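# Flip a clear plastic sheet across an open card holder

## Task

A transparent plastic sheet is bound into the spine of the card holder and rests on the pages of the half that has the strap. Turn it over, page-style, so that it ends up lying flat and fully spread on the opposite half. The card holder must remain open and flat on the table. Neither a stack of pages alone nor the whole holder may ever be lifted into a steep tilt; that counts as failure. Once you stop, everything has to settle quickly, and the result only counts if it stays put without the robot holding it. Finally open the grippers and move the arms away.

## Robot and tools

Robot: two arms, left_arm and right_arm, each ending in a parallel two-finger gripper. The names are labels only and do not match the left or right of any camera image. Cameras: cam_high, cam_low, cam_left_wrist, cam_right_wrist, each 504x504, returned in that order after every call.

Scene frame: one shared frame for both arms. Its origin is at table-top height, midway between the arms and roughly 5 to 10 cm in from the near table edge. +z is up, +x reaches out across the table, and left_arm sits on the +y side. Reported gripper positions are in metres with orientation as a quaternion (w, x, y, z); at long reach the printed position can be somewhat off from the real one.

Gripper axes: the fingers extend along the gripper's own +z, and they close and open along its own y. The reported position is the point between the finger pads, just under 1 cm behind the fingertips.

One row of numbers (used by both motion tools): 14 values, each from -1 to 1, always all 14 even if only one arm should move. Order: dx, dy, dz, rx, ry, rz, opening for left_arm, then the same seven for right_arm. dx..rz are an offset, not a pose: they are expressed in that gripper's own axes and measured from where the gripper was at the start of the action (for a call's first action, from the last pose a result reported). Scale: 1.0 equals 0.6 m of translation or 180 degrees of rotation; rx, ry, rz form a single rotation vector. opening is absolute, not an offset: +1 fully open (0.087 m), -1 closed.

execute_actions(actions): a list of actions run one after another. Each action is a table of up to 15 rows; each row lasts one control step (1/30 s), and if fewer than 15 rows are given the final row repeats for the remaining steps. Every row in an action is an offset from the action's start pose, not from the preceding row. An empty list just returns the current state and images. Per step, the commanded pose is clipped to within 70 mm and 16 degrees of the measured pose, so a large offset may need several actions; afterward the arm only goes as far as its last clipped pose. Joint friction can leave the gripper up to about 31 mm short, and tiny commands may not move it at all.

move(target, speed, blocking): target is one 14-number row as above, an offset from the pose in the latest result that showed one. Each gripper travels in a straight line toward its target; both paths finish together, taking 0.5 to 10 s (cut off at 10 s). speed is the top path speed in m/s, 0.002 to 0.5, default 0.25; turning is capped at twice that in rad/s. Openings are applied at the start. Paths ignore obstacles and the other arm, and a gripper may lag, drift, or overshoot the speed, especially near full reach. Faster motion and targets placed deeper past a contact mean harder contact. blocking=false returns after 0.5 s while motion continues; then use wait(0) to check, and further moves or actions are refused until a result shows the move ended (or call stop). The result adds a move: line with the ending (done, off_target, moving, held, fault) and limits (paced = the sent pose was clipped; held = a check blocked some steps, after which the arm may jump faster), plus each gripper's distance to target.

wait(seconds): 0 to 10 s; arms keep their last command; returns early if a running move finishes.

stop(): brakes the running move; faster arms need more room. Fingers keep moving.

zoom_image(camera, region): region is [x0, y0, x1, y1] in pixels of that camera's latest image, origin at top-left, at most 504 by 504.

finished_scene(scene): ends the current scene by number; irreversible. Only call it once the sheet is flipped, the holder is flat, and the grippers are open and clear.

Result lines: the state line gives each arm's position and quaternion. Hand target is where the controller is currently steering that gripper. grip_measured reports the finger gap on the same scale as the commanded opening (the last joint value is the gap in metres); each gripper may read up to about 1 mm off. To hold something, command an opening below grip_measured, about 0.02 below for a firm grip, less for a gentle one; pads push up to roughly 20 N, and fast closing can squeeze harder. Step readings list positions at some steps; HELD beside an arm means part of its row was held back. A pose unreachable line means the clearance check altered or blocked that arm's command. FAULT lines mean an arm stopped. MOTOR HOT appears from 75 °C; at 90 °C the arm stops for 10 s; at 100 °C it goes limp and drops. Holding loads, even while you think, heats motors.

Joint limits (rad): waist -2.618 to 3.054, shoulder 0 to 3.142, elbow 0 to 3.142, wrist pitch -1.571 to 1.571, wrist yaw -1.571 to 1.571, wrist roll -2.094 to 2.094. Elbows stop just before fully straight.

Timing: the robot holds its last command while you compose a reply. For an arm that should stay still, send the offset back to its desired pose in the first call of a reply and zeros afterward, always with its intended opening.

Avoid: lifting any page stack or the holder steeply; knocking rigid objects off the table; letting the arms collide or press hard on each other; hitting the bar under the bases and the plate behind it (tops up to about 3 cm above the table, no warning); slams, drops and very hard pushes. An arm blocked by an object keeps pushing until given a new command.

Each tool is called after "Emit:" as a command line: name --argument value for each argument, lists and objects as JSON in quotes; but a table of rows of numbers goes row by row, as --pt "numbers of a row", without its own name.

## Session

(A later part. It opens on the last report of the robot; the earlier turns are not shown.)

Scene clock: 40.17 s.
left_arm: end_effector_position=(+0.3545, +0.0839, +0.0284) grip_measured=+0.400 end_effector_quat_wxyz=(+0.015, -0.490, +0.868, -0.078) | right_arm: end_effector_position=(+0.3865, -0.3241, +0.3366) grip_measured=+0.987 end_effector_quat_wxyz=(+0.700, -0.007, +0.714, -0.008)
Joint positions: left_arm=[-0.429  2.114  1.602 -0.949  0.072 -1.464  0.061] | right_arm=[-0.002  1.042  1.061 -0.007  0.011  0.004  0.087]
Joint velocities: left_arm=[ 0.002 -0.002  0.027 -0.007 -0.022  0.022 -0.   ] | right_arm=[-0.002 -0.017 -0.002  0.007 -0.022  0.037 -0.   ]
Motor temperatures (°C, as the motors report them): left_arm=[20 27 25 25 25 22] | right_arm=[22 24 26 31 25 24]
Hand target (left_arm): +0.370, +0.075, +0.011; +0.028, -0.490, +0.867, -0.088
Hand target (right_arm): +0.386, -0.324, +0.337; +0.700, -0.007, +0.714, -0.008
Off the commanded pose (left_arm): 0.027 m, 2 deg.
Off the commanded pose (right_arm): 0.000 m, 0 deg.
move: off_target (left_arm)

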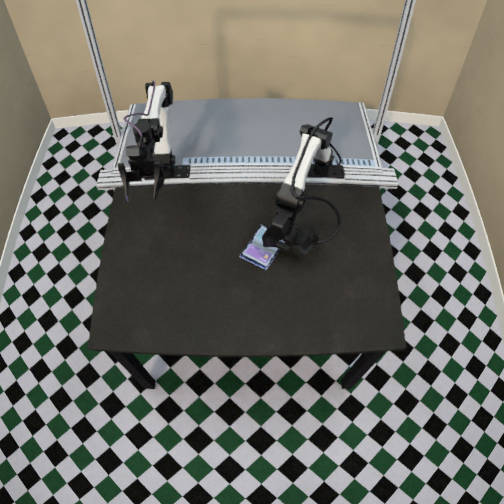

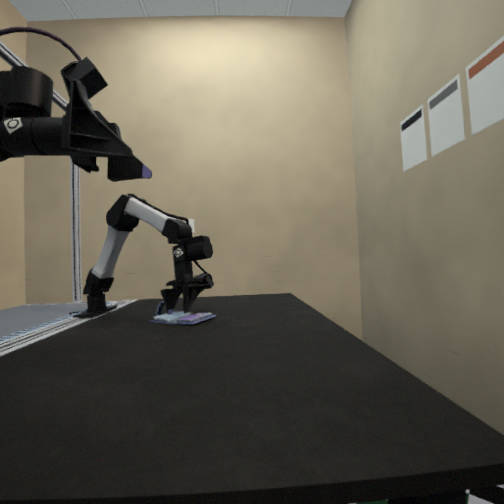

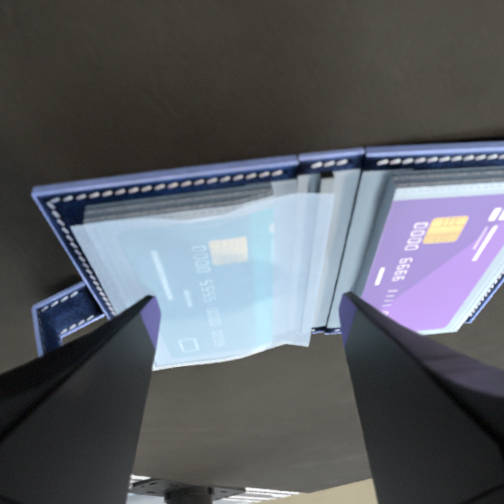

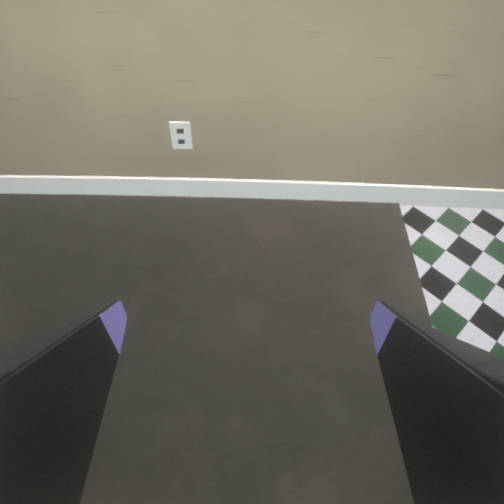

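Emit:
move --target '[0,0,0.05,-0.12,0,0,0.45,0,0,0,0,0,0,1]' --speed 0.1

Emit:
execute_actions --actions '[[[0,-0.015,0.035,0,0,0,0.2,0,0,0,0,0,0,1]],[[0,-0.02,0.035,0,0,0,-0.1,0,0,0,0,0,0,1]]]'

Emit:
zoom_image --camera "cam_low" --region '[140,280,230,335]'

Scene clock: 45.17 s.
left_arm: end_effector_position=(+0.3597, +0.0811, +0.0245) grip_measured=+0.450 end_effector_quat_wxyz=(-0.078, -0.492, +0.865, +0.058) | right_arm: end_effector_position=(+0.3865, -0.3241, +0.3366) grip_measured=+0.987 end_effector_quat_wxyz=(+0.700, -0.007, +0.714, -0.008)
Joint positions: left_arm=[-0.433  2.517  2.254 -1.529  0.064 -1.463  0.063] | right_arm=[-0.002  1.042  1.061 -0.007  0.011  0.004  0.087]
Joint velocities: left_arm=[ 0.002  0.017  0.007 -0.051  0.007 -0.051  0.   ] | right_arm=[-0.007  0.002 -0.007  0.007  0.037 -0.066 -0.001]
Motor temperatures (°C, as the motors report them): left_arm=[20 28 25 25 25 22] | right_arm=[22 25 26 31 25 24]
Hand target (left_arm): +0.357, +0.081, -0.001; -0.079, -0.486, +0.866, +0.084
Hand target (right_arm): +0.386, -0.324, +0.337; +0.700, -0.007, +0.714, -0.008
Off the commanded pose (left_arm): 0.026 m, 3 deg.
Off the commanded pose (right_arm): 0.000 m, 0 deg.
move: off_target (left_arm)

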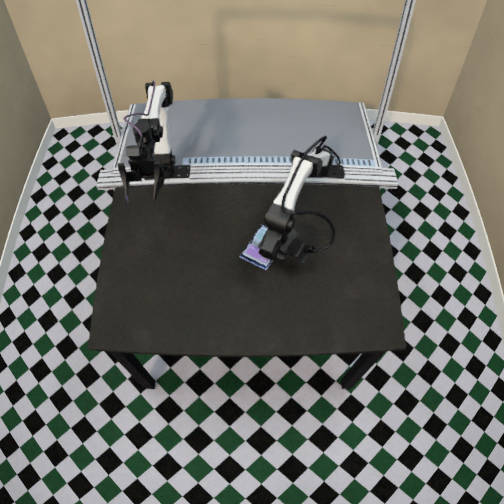

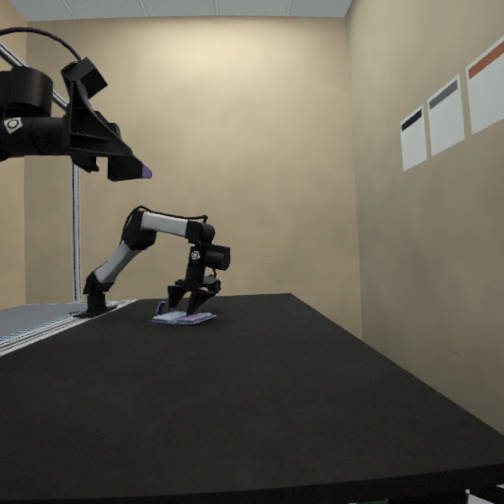

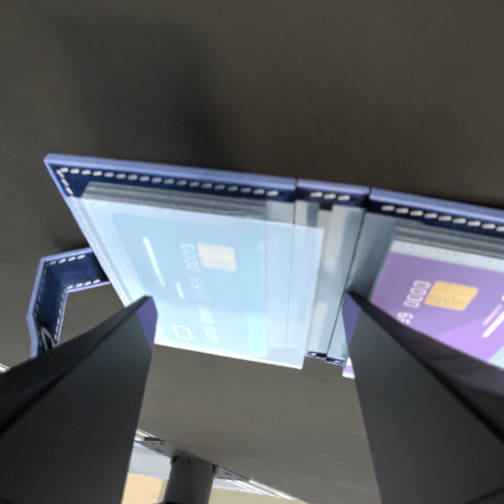

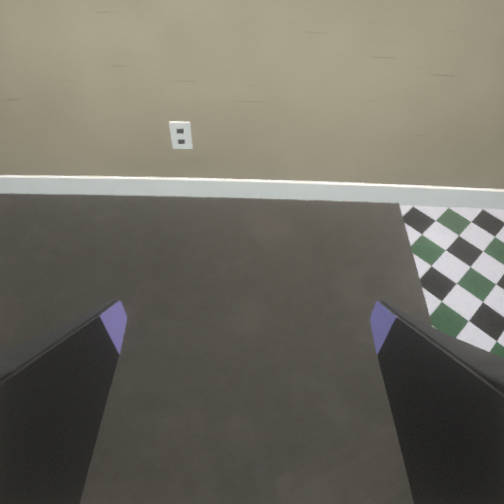

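Scene clock: 46.17 s.
left_arm: end_effector_position=(+0.3645, +0.0783, +0.0208) grip_measured=-0.100 end_effector_quat_wxyz=(-0.074, -0.493, +0.865, +0.050) | right_arm: end_effector_position=(+0.3865, -0.3241, +0.3366) grip_measured=+0.987 end_effector_quat_wxyz=(+0.700, -0.007, +0.714, -0.008)
Joint positions: left_arm=[-0.432  2.523  2.254 -1.504  0.068 -1.464  0.039] | right_arm=[-0.002  1.042  1.061 -0.007  0.011  0.004  0.087]
Joint velocities: left_arm=[-0.002 -0.022 -0.007  0.007 -0.007 -0.051 -0.   ] | right_arm=[-0.012 -0.002  0.002  0.007 -0.051  0.051  0.   ]
Motor temperatures (°C, as the motors report them): left_arm=[20 28 25 25 25 22] | right_arm=[22 25 26 31 25 24]
Hand target (left_arm): +0.369, +0.074, +0.002; -0.074, -0.493, +0.865, +0.051
Hand target (right_arm): +0.386, -0.324, +0.337; +0.700, -0.007, +0.714, -0.008
Off the commanded pose (left_arm): 0.021 m, 0 deg.
Off the commanded pose (right_arm): 0.000 m, 0 deg.
Step readings (end_effector_position; steps 1 to 15: 1st action; 16 to 30: 2nd action):
0: left_arm (+0.3597, +0.0811, +0.0245) | right_arm (+0.3865, -0.3241, +0.3366)
1: left_arm (+0.3609, +0.0804, +0.0242) | right_arm (+0.3865, -0.3241, +0.3366)
2: left_arm (+0.3626, +0.0795, +0.0239) | right_arm (+0.3865, -0.3241, +0.3366)
4: left_arm (+0.3631, +0.0792, +0.0238) | right_arm (+0.3865, -0.3241, +0.3366)
8: left_arm (+0.3631, +0.0792, +0.0238) | right_arm (+0.3865, -0.3241, +0.3366)
15: left_arm (+0.3631, +0.0792, +0.0238) | right_arm (+0.3865, -0.3241, +0.3366)
16: left_arm (+0.3638, +0.0788, +0.0235) | right_arm (+0.3865, -0.3241, +0.3366)
17: left_arm (+0.3647, +0.0784, +0.0222) | right_arm (+0.3865, -0.3241, +0.3366)
19: left_arm (+0.3645, +0.0783, +0.0208) | right_arm (+0.3865, -0.3241, +0.3366)
23: left_arm (+0.3645, +0.0783, +0.0208) | right_arm (+0.3865, -0.3241, +0.3366)
30: end_effector_position above

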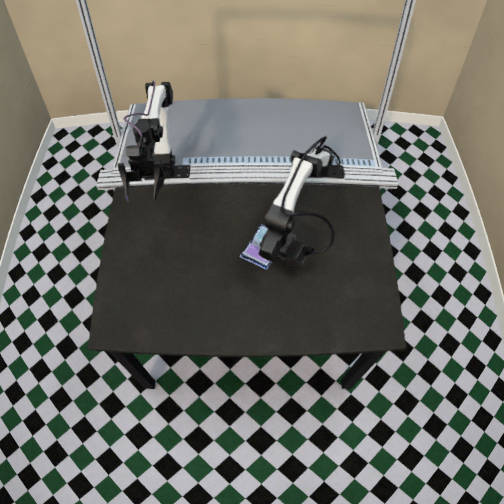

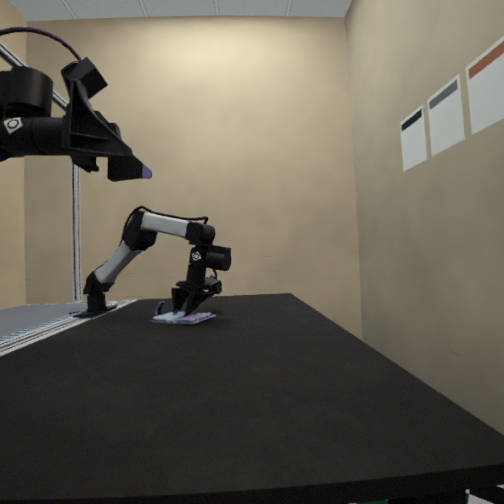

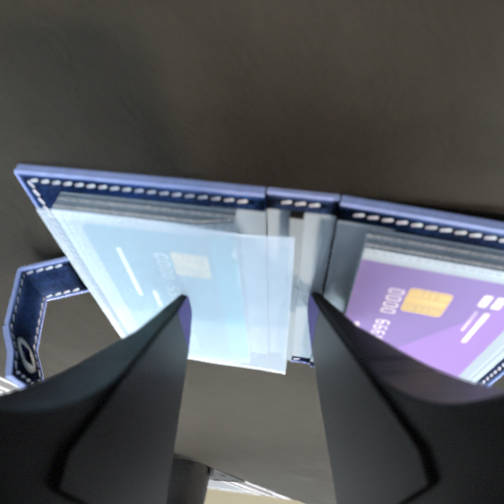

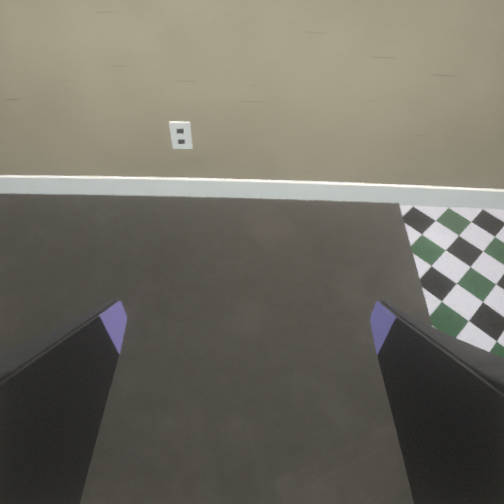

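Region (140, 280, 230, 335) of cam_low's 504x504 image, scaled by 5.600, with more detail than that image has.

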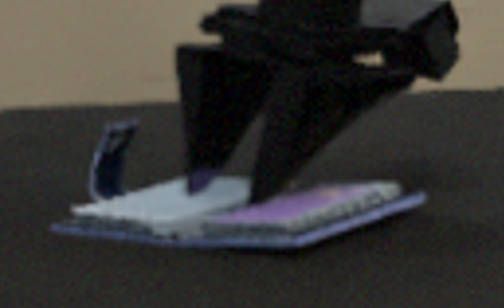

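Now both should be in contact; keep closing.

Emit:
execute_actions --actions '[[[0,-0.015,0.04,0.01,0,0,-0.3,0,0,0,0,0,0,1]],[[0,-0.015,0.04,0,0,0,-0.55,0,0,0,0,0,0,1]]]'

Emit:
zoom_image --camera "cam_low" --region '[140,280,230,335]'

Scene clock: 49.73 s.
left_arm: end_effector_position=(+0.3617, +0.0782, +0.0222) grip_measured=-0.547 end_effector_quat_wxyz=(-0.072, -0.493, +0.866, +0.038) | right_arm: end_effector_position=(+0.3865, -0.3241, +0.3366) grip_measured=+0.987 end_effector_quat_wxyz=(+0.700, -0.007, +0.714, -0.008)
Joint positions: left_arm=[-0.432  2.478  2.178 -1.453  0.077 -1.463  0.02 ] | right_arm=[-0.002  1.042  1.061 -0.007  0.011  0.004  0.087]
Joint velocities: left_arm=[-0.017 -0.002  0.017 -0.007  0.022 -0.022  0.001] | right_arm=[-0.002 -0.002  0.002 -0.154 -0.007  0.022 -0.   ]
Motor temperatures (°C, as the motors report them): left_arm=[20 28 25 25 25 22] | right_arm=[22 25 27 31 25 24]
Hand target (left_arm): +0.364, +0.075, -0.003; -0.072, -0.493, +0.866, +0.042
Hand target (right_arm): +0.386, -0.324, +0.337; +0.700, -0.007, +0.714, -0.008
Off the commanded pose (left_arm): 0.027 m, 0 deg.
Off the commanded pose (right_arm): 0.000 m, 0 deg.
Step readings (end_effector_position; steps 1 to 15: 1st action; 16 to 30: 2nd action):
0: left_arm (+0.3645, +0.0783, +0.0208) | right_arm (+0.3865, -0.3241, +0.3366)
1: left_arm (+0.3625, +0.0791, +0.0202) | right_arm (+0.3865, -0.3241, +0.3366)
2: left_arm (+0.3620, +0.0789, +0.0206) | right_arm (+0.3865, -0.3241, +0.3366)
4: left_arm (+0.3618, +0.0788, +0.0208) | right_arm (+0.3865, -0.3241, +0.3366)
8: left_arm (+0.3615, +0.0788, +0.0213) | right_arm (+0.3865, -0.3241, +0.3366)
15: left_arm (+0.3614, +0.0788, +0.0211) | right_arm (+0.3865, -0.3241, +0.3366)
16: left_arm (+0.3607, +0.0790, +0.0213) | right_arm (+0.3865, -0.3241, +0.3366)
17: left_arm (+0.3612, +0.0783, +0.0218) | right_arm (+0.3865, -0.3241, +0.3366)
19: left_arm (+0.3617, +0.0780, +0.0222) | right_arm (+0.3865, -0.3241, +0.3366)
23: left_arm (+0.3617, +0.0782, +0.0222) | right_arm (+0.3865, -0.3241, +0.3366)
30: end_effector_position above

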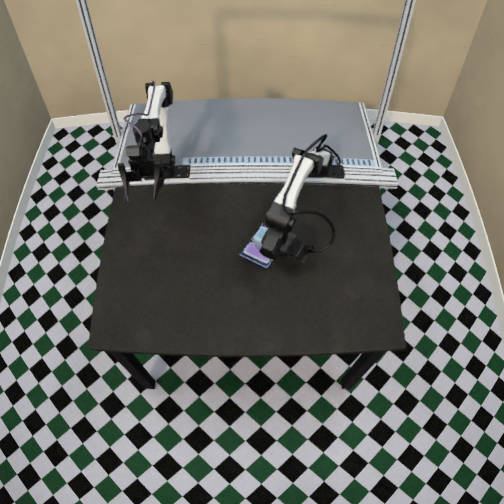

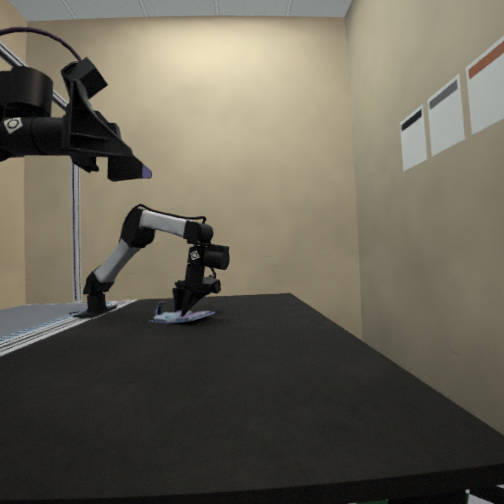

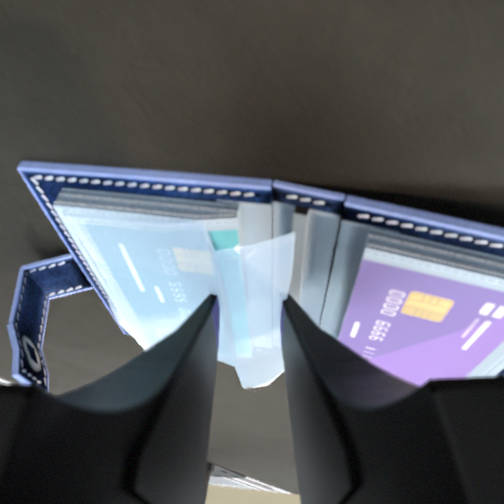

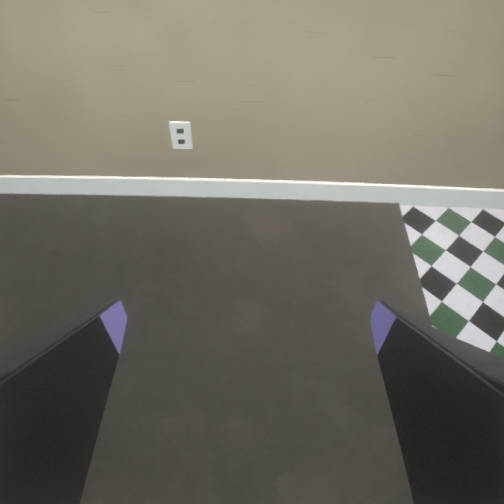

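Region (140, 280, 230, 335) of cam_low's 504x504 image, scaled by 5.600, with more detail than that image has.

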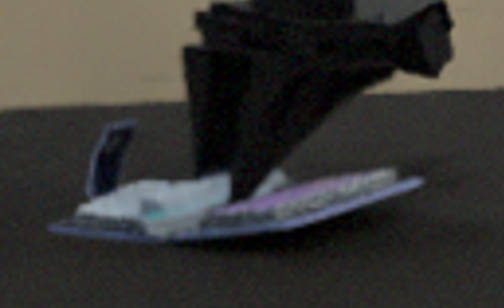

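Emit:
move --target '[0,-0.012,0.04,0,0,0,-0.53,0.5,0.5,-0.13,-0.328,0.126,-0.073,-0.6]'

Scene clock: 56.60 s.
left_arm: end_effector_position=(+0.3620, +0.0779, +0.0224) grip_measured=-0.529 end_effector_quat_wxyz=(-0.072, -0.494, +0.866, +0.036) | right_arm: end_effector_position=(+0.3003, -0.0393, +0.0304) grip_measured=-0.600 end_effector_quat_wxyz=(+0.451, -0.413, +0.747, +0.260)
Joint positions: left_arm=[-0.431  2.474  2.173 -1.448  0.079 -1.463  0.021] | right_arm=[ 0.634  1.619  0.658  0.495 -0.338 -0.163  0.018]
Joint velocities: left_arm=[-0.007 -0.007 -0.017  0.007  0.022 -0.007  0.   ] | right_arm=[-0.007 -0.027  0.002 -0.037 -0.022 -0.007 -0.   ]
Motor temperatures (°C, as the motors report them): left_arm=[20 30 25 24 25 22] | right_arm=[22 25 27 32 25 24]
Hand target (left_arm): +0.363, +0.075, -0.002; -0.073, -0.493, +0.866, +0.039
Hand target (right_arm): +0.302, -0.030, +0.031; +0.453, -0.422, +0.739, +0.266
Off the commanded pose (left_arm): 0.025 m, 0 deg.
Off the commanded pose (right_arm): 0.010 m, 2 deg.
move: off_target (left_arm)

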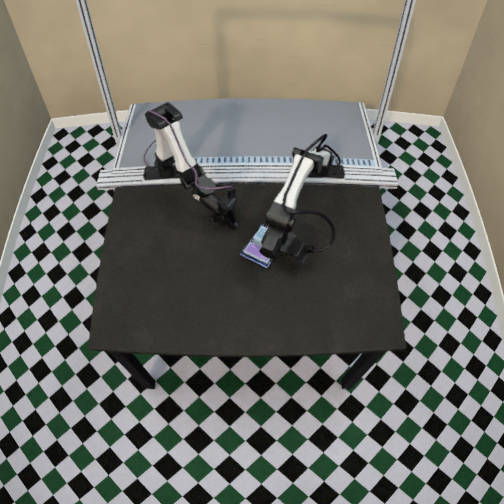

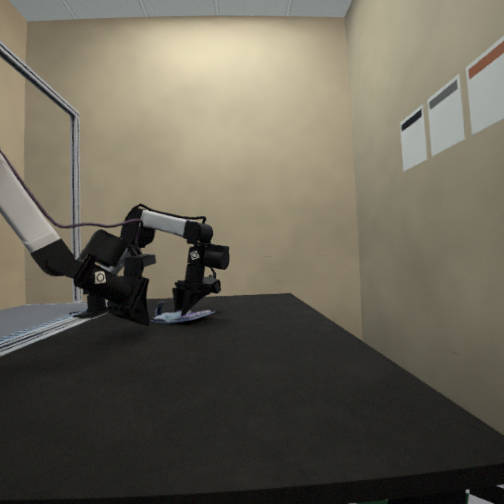

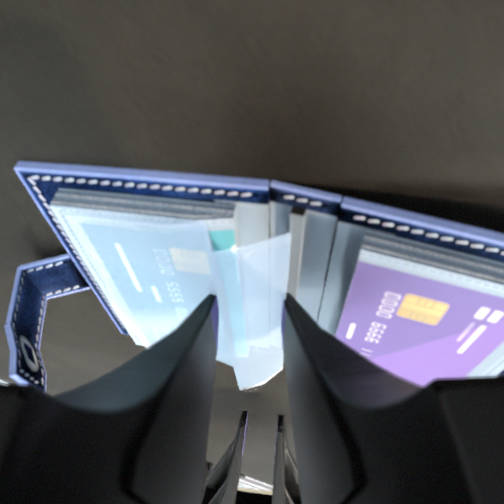

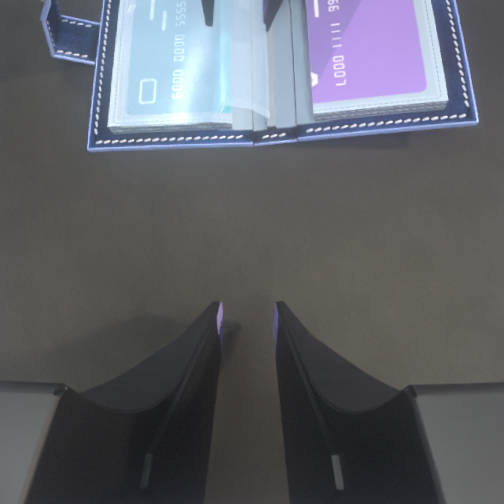

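Emit:
move --target '[0,-0.012,0.04,0,0,0,-0.53,-0.055,0,0.11,0,0,0,-0.7]' --speed 0.1

Emit:
zoom_image --camera "cam_left_wrist" --region '[180,280,330,430]'

Emit:
zoom_image --camera "cam_low" --region '[140,280,230,335]'

Scene clock: 61.10 s.
left_arm: end_effector_position=(+0.3621, +0.0778, +0.0225) grip_measured=-0.529 end_effector_quat_wxyz=(-0.072, -0.494, +0.866, +0.035) | right_arm: end_effector_position=(+0.3388, +0.0184, +0.0344) grip_measured=-0.700 end_effector_quat_wxyz=(+0.461, -0.413, +0.741, +0.261)
Joint positions: left_arm=[-0.431  2.472  2.169 -1.443  0.08  -1.463  0.021] | right_arm=[ 0.7    1.828  0.917  0.476 -0.278 -0.136  0.013]
Joint velocities: left_arm=[-0.002  0.007 -0.012 -0.066  0.022 -0.007  0.   ] | right_arm=[ 0.017 -0.012 -0.007  0.022 -0.066  0.007 -0.001]
Motor temperatures (°C, as the motors report them): left_arm=[20 30 25 24 25 22] | right_arm=[22 25 27 32 25 24]
Hand target (left_arm): +0.363, +0.075, -0.002; -0.072, -0.493, +0.866, +0.037
Hand target (right_arm): +0.338, +0.024, +0.030; +0.452, -0.412, +0.747, +0.261
Off the commanded pose (left_arm): 0.025 m, 0 deg.
Off the commanded pose (right_arm): 0.007 m, 1 deg.
move: off_target (left_arm)

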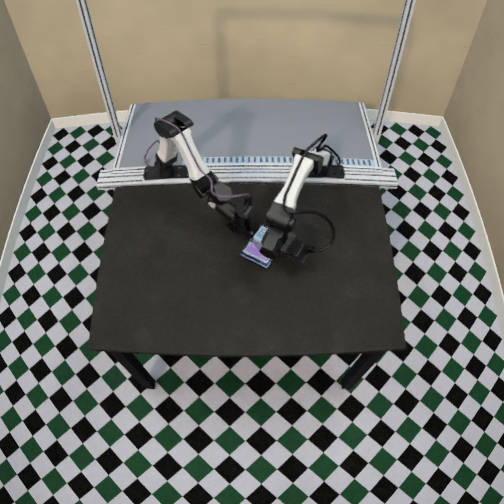

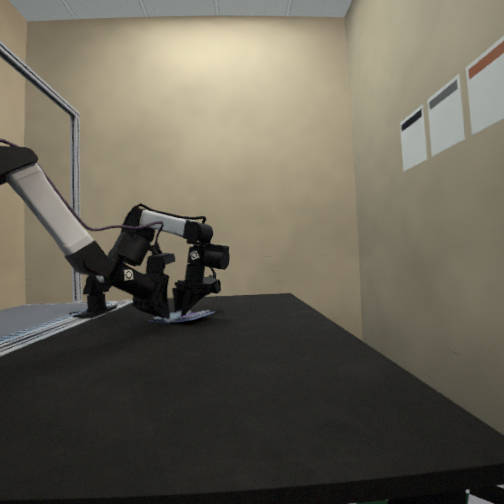

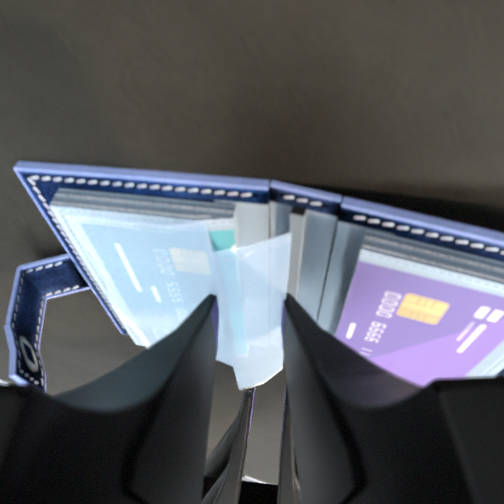

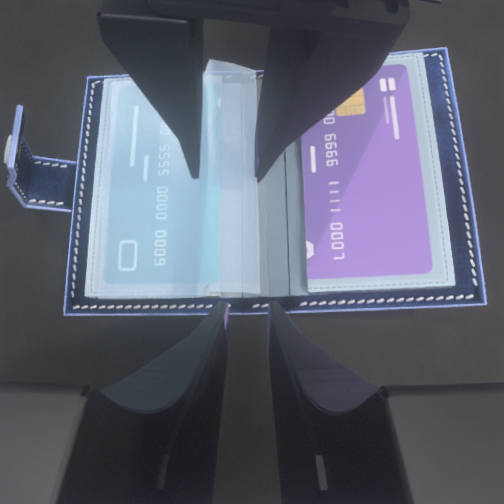

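Region (180, 280, 330, 430) of cam_left_wrist's 504x504 image, scaled by 3.360, with more detail than that image has.

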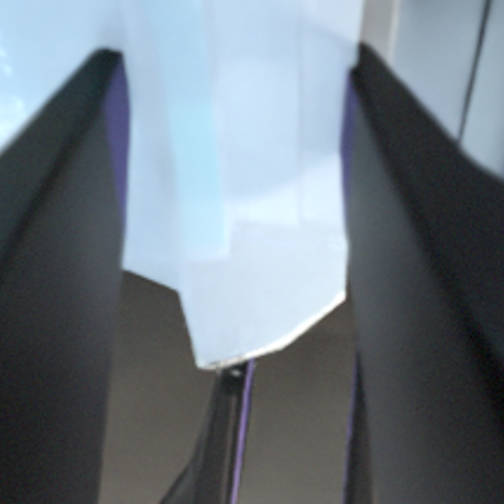

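Region (140, 280, 230, 335) of cam_low's 504x504 image, scaled by 5.600, with more detail than that image has.

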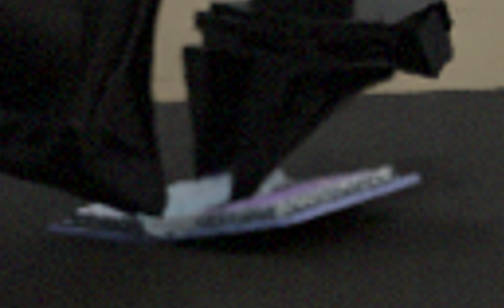

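Aligned; lower about 1 cm, then advance.

Emit:
move --target '[0,-0.012,0.04,0,0,0,-0.53,0.027,0,0.012,0,-0.03,0,-0.7]' --speed 0.1

Emit:
move --target '[0,-0.012,0.04,0,0,0,-0.53,-0.006,0.005,0.035,0,0,0,-0.7]' --speed 0.04

Emit:
zoom_image --camera "cam_left_wrist" --region '[180,280,330,430]'

Scene clock: 66.27 s.
left_arm: end_effector_position=(+0.3622, +0.0777, +0.0224) grip_measured=-0.529 end_effector_quat_wxyz=(-0.071, -0.494, +0.866, +0.034) | right_arm: end_effector_position=(+0.3424, +0.0244, +0.0299) grip_measured=-0.700 end_effector_quat_wxyz=(+0.505, -0.403, +0.711, +0.278)
Joint positions: left_arm=[-0.431  2.469  2.164 -1.439  0.081 -1.463  0.021] | right_arm=[ 0.7    1.886  0.844  0.724 -0.288 -0.122  0.013]
Joint velocities: left_arm=[-0.012 -0.002 -0.007 -0.022  0.066  0.037  0.   ] | right_arm=[-0.012 -0.002 -0.012  0.051  0.051  0.007 -0.002]
Motor temperatures (°C, as the motors report them): left_arm=[20 31 25 24 25 22] | right_arm=[22 26 28 32 25 24]
Hand target (left_arm): +0.363, +0.075, -0.001; -0.072, -0.493, +0.866, +0.036
Hand target (right_arm): +0.338, +0.018, +0.017; +0.495, -0.400, +0.719, +0.280
Off the commanded pose (left_arm): 0.025 m, 0 deg.
Off the commanded pose (right_arm): 0.015 m, 1 deg.
move: off_target (left_arm, right_arm)

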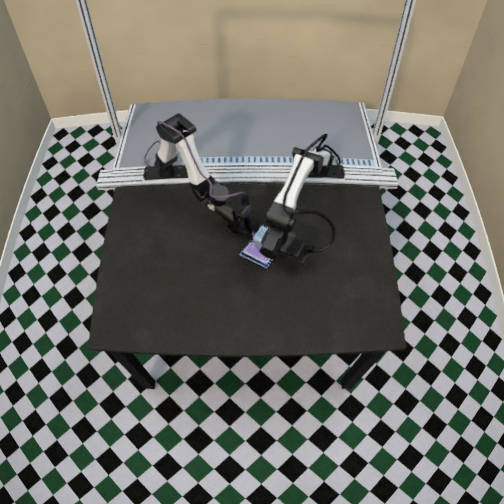

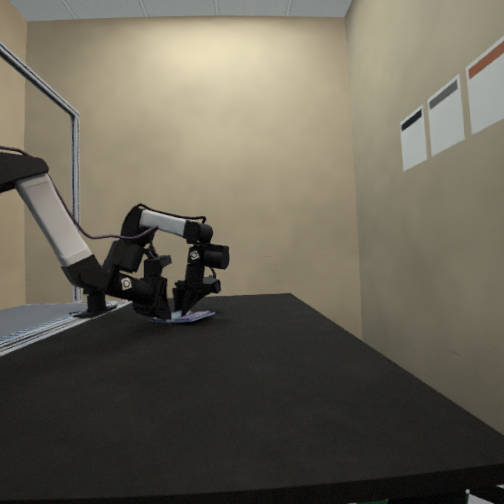

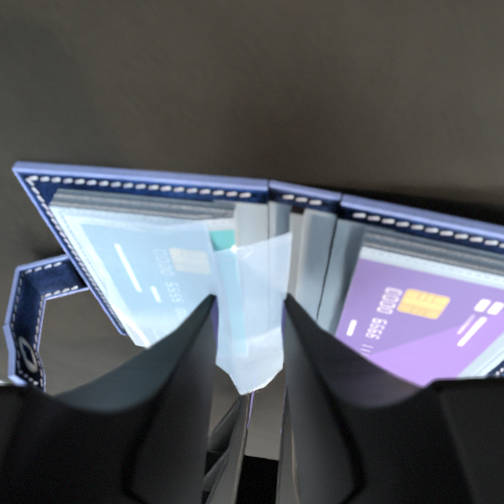

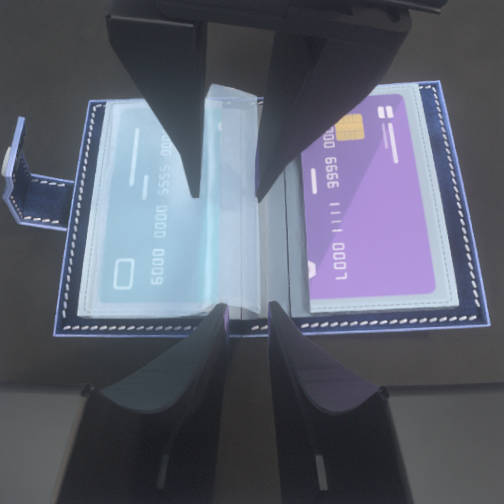

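Scene clock: 67.13 s.
left_arm: end_effector_position=(+0.3625, +0.0776, +0.0223) grip_measured=-0.529 end_effector_quat_wxyz=(-0.070, -0.494, +0.866, +0.032) | right_arm: end_effector_position=(+0.3505, +0.0276, +0.0238) grip_measured=-0.700 end_effector_quat_wxyz=(+0.502, -0.400, +0.718, +0.270)
Joint positions: left_arm=[-0.431  2.467  2.16  -1.434  0.08  -1.463  0.021] | right_arm=[ 0.7    1.921  0.883  0.706 -0.271 -0.121  0.013]
Joint velocities: left_arm=[ 0.002 -0.017 -0.012  0.022  0.007 -0.022 -0.   ] | right_arm=[-0.017  0.007  0.002 -0.007 -0.037  0.051 -0.   ]
Motor temperatures (°C, as the motors report them): left_arm=[20 31 25 24 25 22] | right_arm=[22 26 28 32 25 24]
Hand target (left_arm): +0.363, +0.075, -0.001; -0.072, -0.494, +0.866, +0.035
Hand target (right_arm): +0.350, +0.043, +0.026; +0.505, -0.403, +0.711, +0.278
Off the commanded pose (left_arm): 0.025 m, 0 deg.
Off the commanded pose (right_arm): 0.016 m, 1 deg.
move: off_target (left_arm, right_arm)

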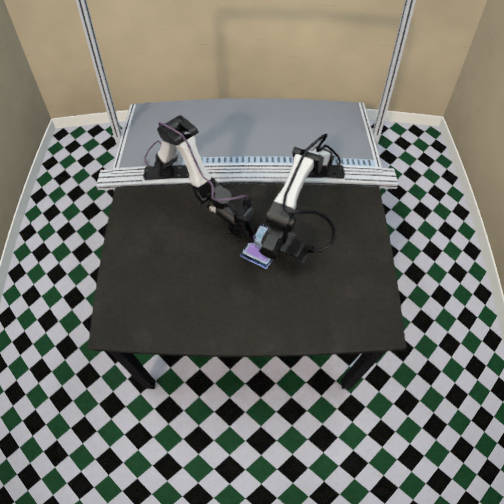

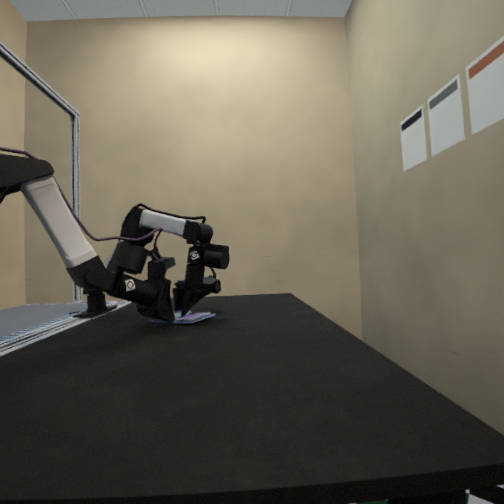

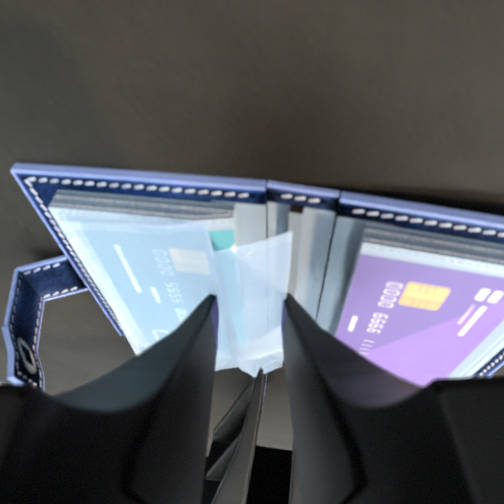

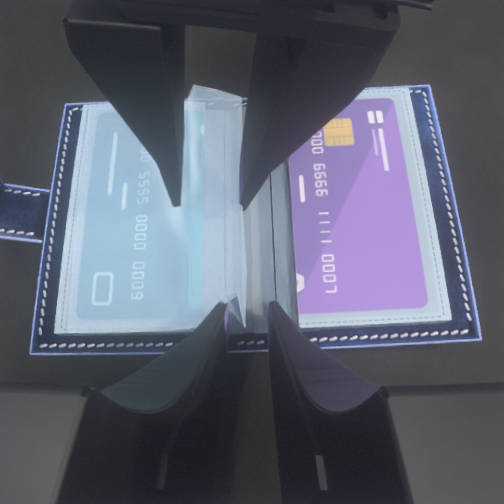

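Region (180, 280, 330, 430) of cam_left_wrist's 504x504 image, scaled by 3.360, with more detail than that image has.

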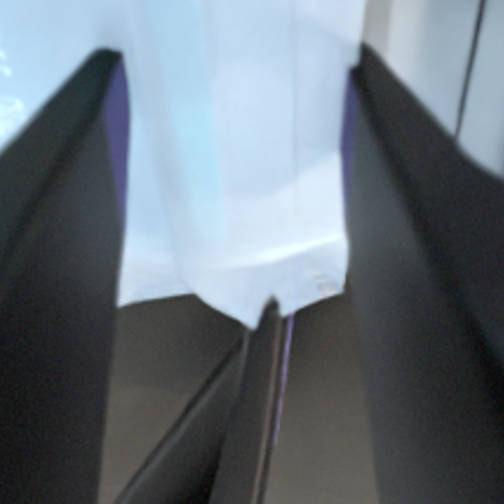

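Emit:
move --target '[0,0,-0.045,0,0,0,-0.3,-0.05,-0.03,0,0,0,0,-0.7]'

Emit:
move --target '[0,0.012,0,0.09,-0.02,0,0.3,0.01,-0.07,0,0,0,0,-1]'

Emit:
move --target '[0,0,0.05,0,0,0,0.3,0.075,0,0.025,0,0,0,-1]' --speed 0.05

Scene clock: 71.43 s.
left_arm: end_effector_position=(+0.3658, +0.0766, +0.0559) grip_measured=-0.300 end_effector_quat_wxyz=(-0.064, -0.494, +0.867, +0.025) | right_arm: end_effector_position=(+0.3639, +0.0271, +0.0379) grip_measured=-0.700 end_effector_quat_wxyz=(+0.493, -0.399, +0.725, +0.270)
Joint positions: left_arm=[-0.43   2.464  2.292 -1.548  0.079 -1.463  0.031] | right_arm=[ 0.674  1.903  0.961  0.586 -0.296 -0.125  0.013]
Joint velocities: left_arm=[ 0.012  0.007  0.007 -0.051 -0.037 -0.037 -0.   ] | right_arm=[-0.012 -0.022 -0.017  0.037 -0.007 -0.022 -0.001]
Motor temperatures (°C, as the motors report them): left_arm=[20 32 25 24 25 22] | right_arm=[22 27 28 33 25 24]
Hand target (left_arm): +0.367, +0.078, +0.049; -0.070, -0.494, +0.866, +0.032
Hand target (right_arm): +0.371, +0.027, +0.053; +0.503, -0.400, +0.717, +0.270
Off the commanded pose (left_arm): 0.007 m, 1 deg.
Off the commanded pose (right_arm): 0.016 m, 1 deg.
move: off_target (right_arm)

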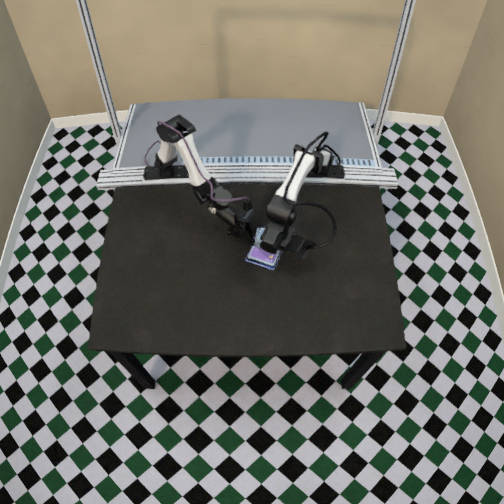

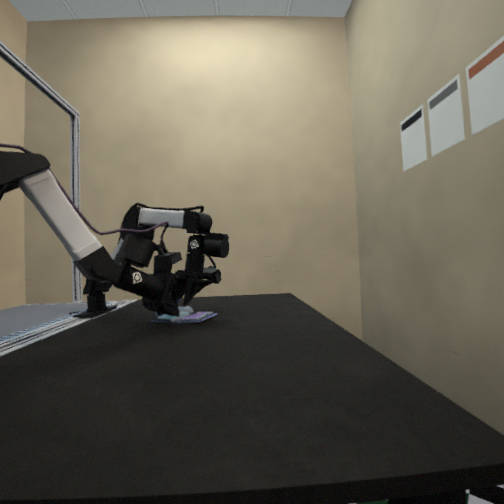

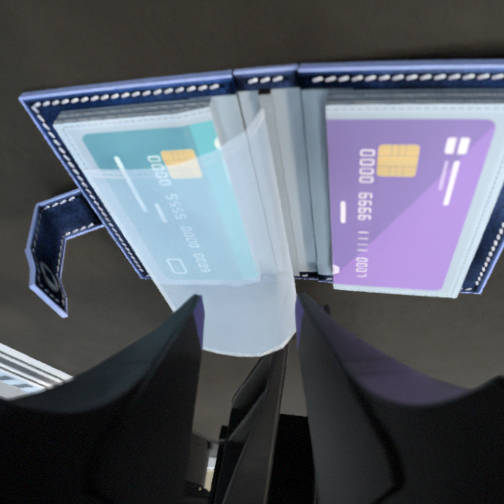

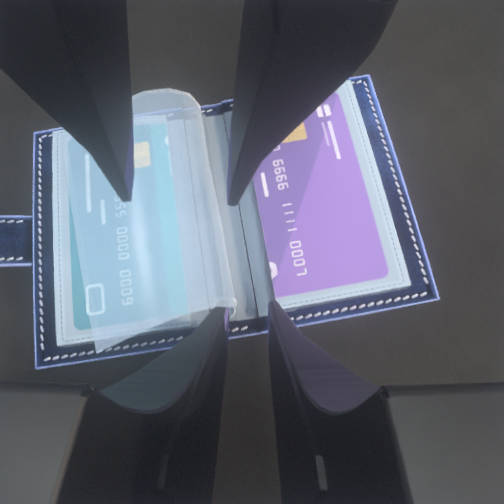

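Scene clock: 72.77 s.
left_arm: end_effector_position=(+0.3583, +0.0831, +0.0527) grip_measured=+0.300 end_effector_quat_wxyz=(+0.024, -0.496, +0.865, -0.072) | right_arm: end_effector_position=(+0.3919, +0.0037, +0.0350) grip_measured=-1.000 end_effector_quat_wxyz=(+0.496, -0.397, +0.723, +0.271)
Joint positions: left_arm=[-0.436  2.108  1.695 -1.048  0.048 -1.482  0.057] | right_arm=[ 0.579  1.937  0.993  0.585 -0.383 -0.157  0.   ]
Joint velocities: left_arm=[ 0.007  0.007 -0.002 -0.037  0.007 -0.037  0.   ] | right_arm=[-0.007 -0.002  0.012  0.007 -0.007 -0.081  0.   ]
Motor temperatures (°C, as the motors report them): left_arm=[20 32 25 24 25 22] | right_arm=[22 27 28 33 25 24]
Hand target (left_arm): +0.359, +0.080, +0.057; +0.034, -0.496, +0.864, -0.081
Hand target (right_arm): +0.398, +0.003, +0.032; +0.493, -0.399, +0.725, +0.269
Off the commanded pose (left_arm): 0.005 m, 2 deg.
Off the commanded pose (right_arm): 0.007 m, 0 deg.
move: done

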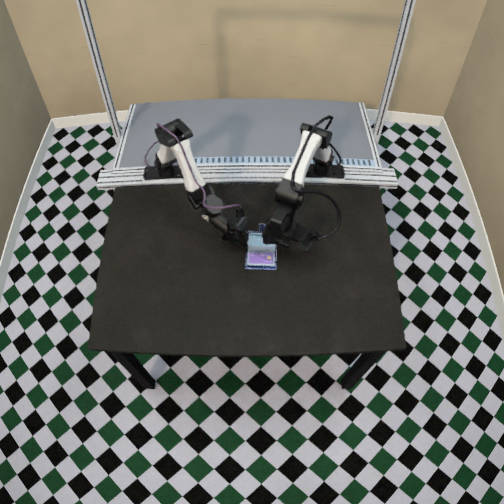

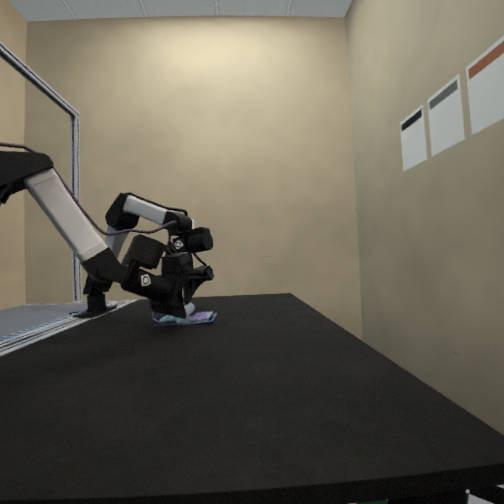

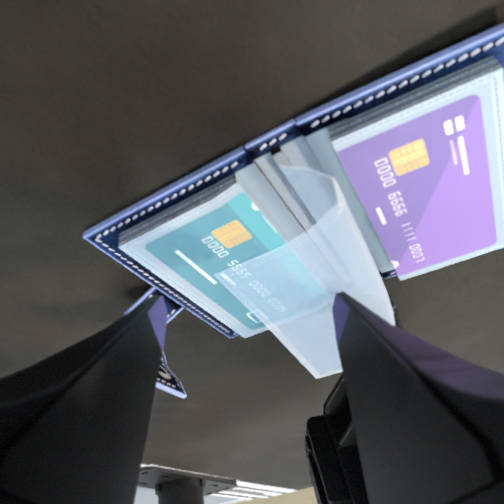

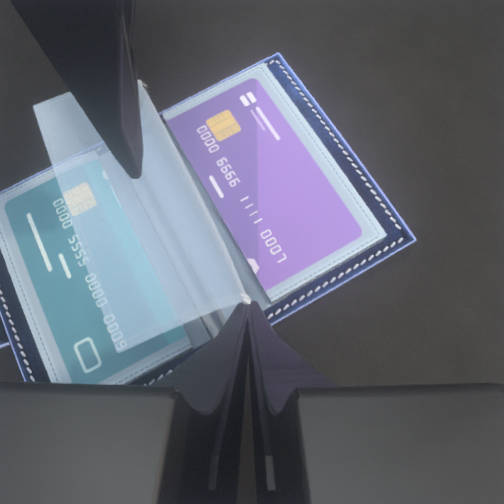

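Scene clock: 74.13 s.
left_arm: end_effector_position=(+0.3620, +0.0815, +0.0353) grip_measured=+0.300 end_effector_quat_wxyz=(+0.027, -0.496, +0.865, -0.076) | right_arm: end_effector_position=(+0.4054, +0.0127, +0.0226) grip_measured=-1.000 end_effector_quat_wxyz=(+0.530, -0.395, +0.699, +0.273)
Joint positions: left_arm=[-0.436  2.125  1.65  -0.975  0.048 -1.482  0.057] | right_arm=[ 0.579  2.04   0.993  0.774 -0.383 -0.157  0.   ]
Joint velocities: left_arm=[-0.002  0.002  0.007 -0.037  0.007 -0.037 -0.001] | right_arm=[-0.012  0.007 -0.002 -0.081 -0.007 -0.051  0.   ]
Motor temperatures (°C, as the motors report them): left_arm=[20 32 25 24 25 22] | right_arm=[22 27 28 33 25 24]
Hand target (left_arm): +0.361, +0.081, +0.023; +0.024, -0.496, +0.865, -0.072
Hand target (right_arm): +0.390, +0.002, -0.012; +0.496, -0.397, +0.723, +0.271
Off the commanded pose (left_arm): 0.012 m, 1 deg.
Off the commanded pose (right_arm): 0.039 m, 5 deg.
move: off_target (left_arm, right_arm)

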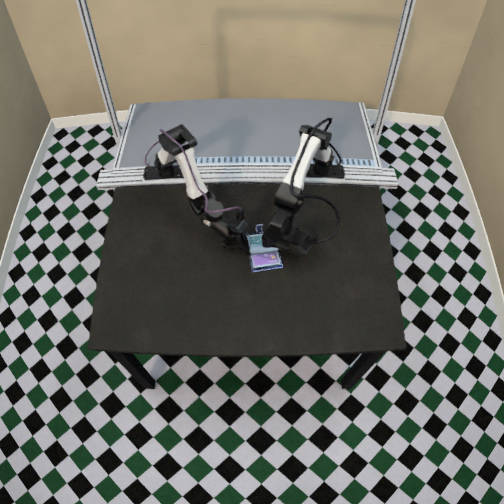

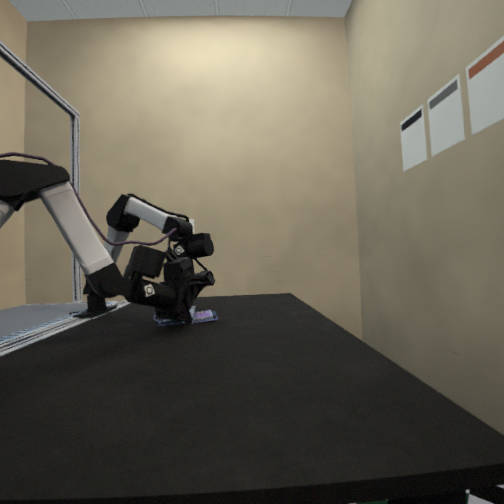

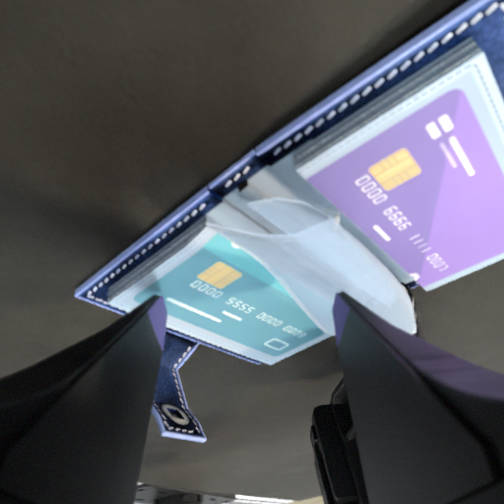

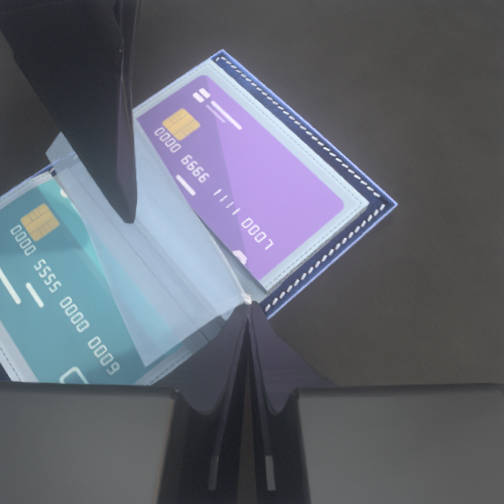

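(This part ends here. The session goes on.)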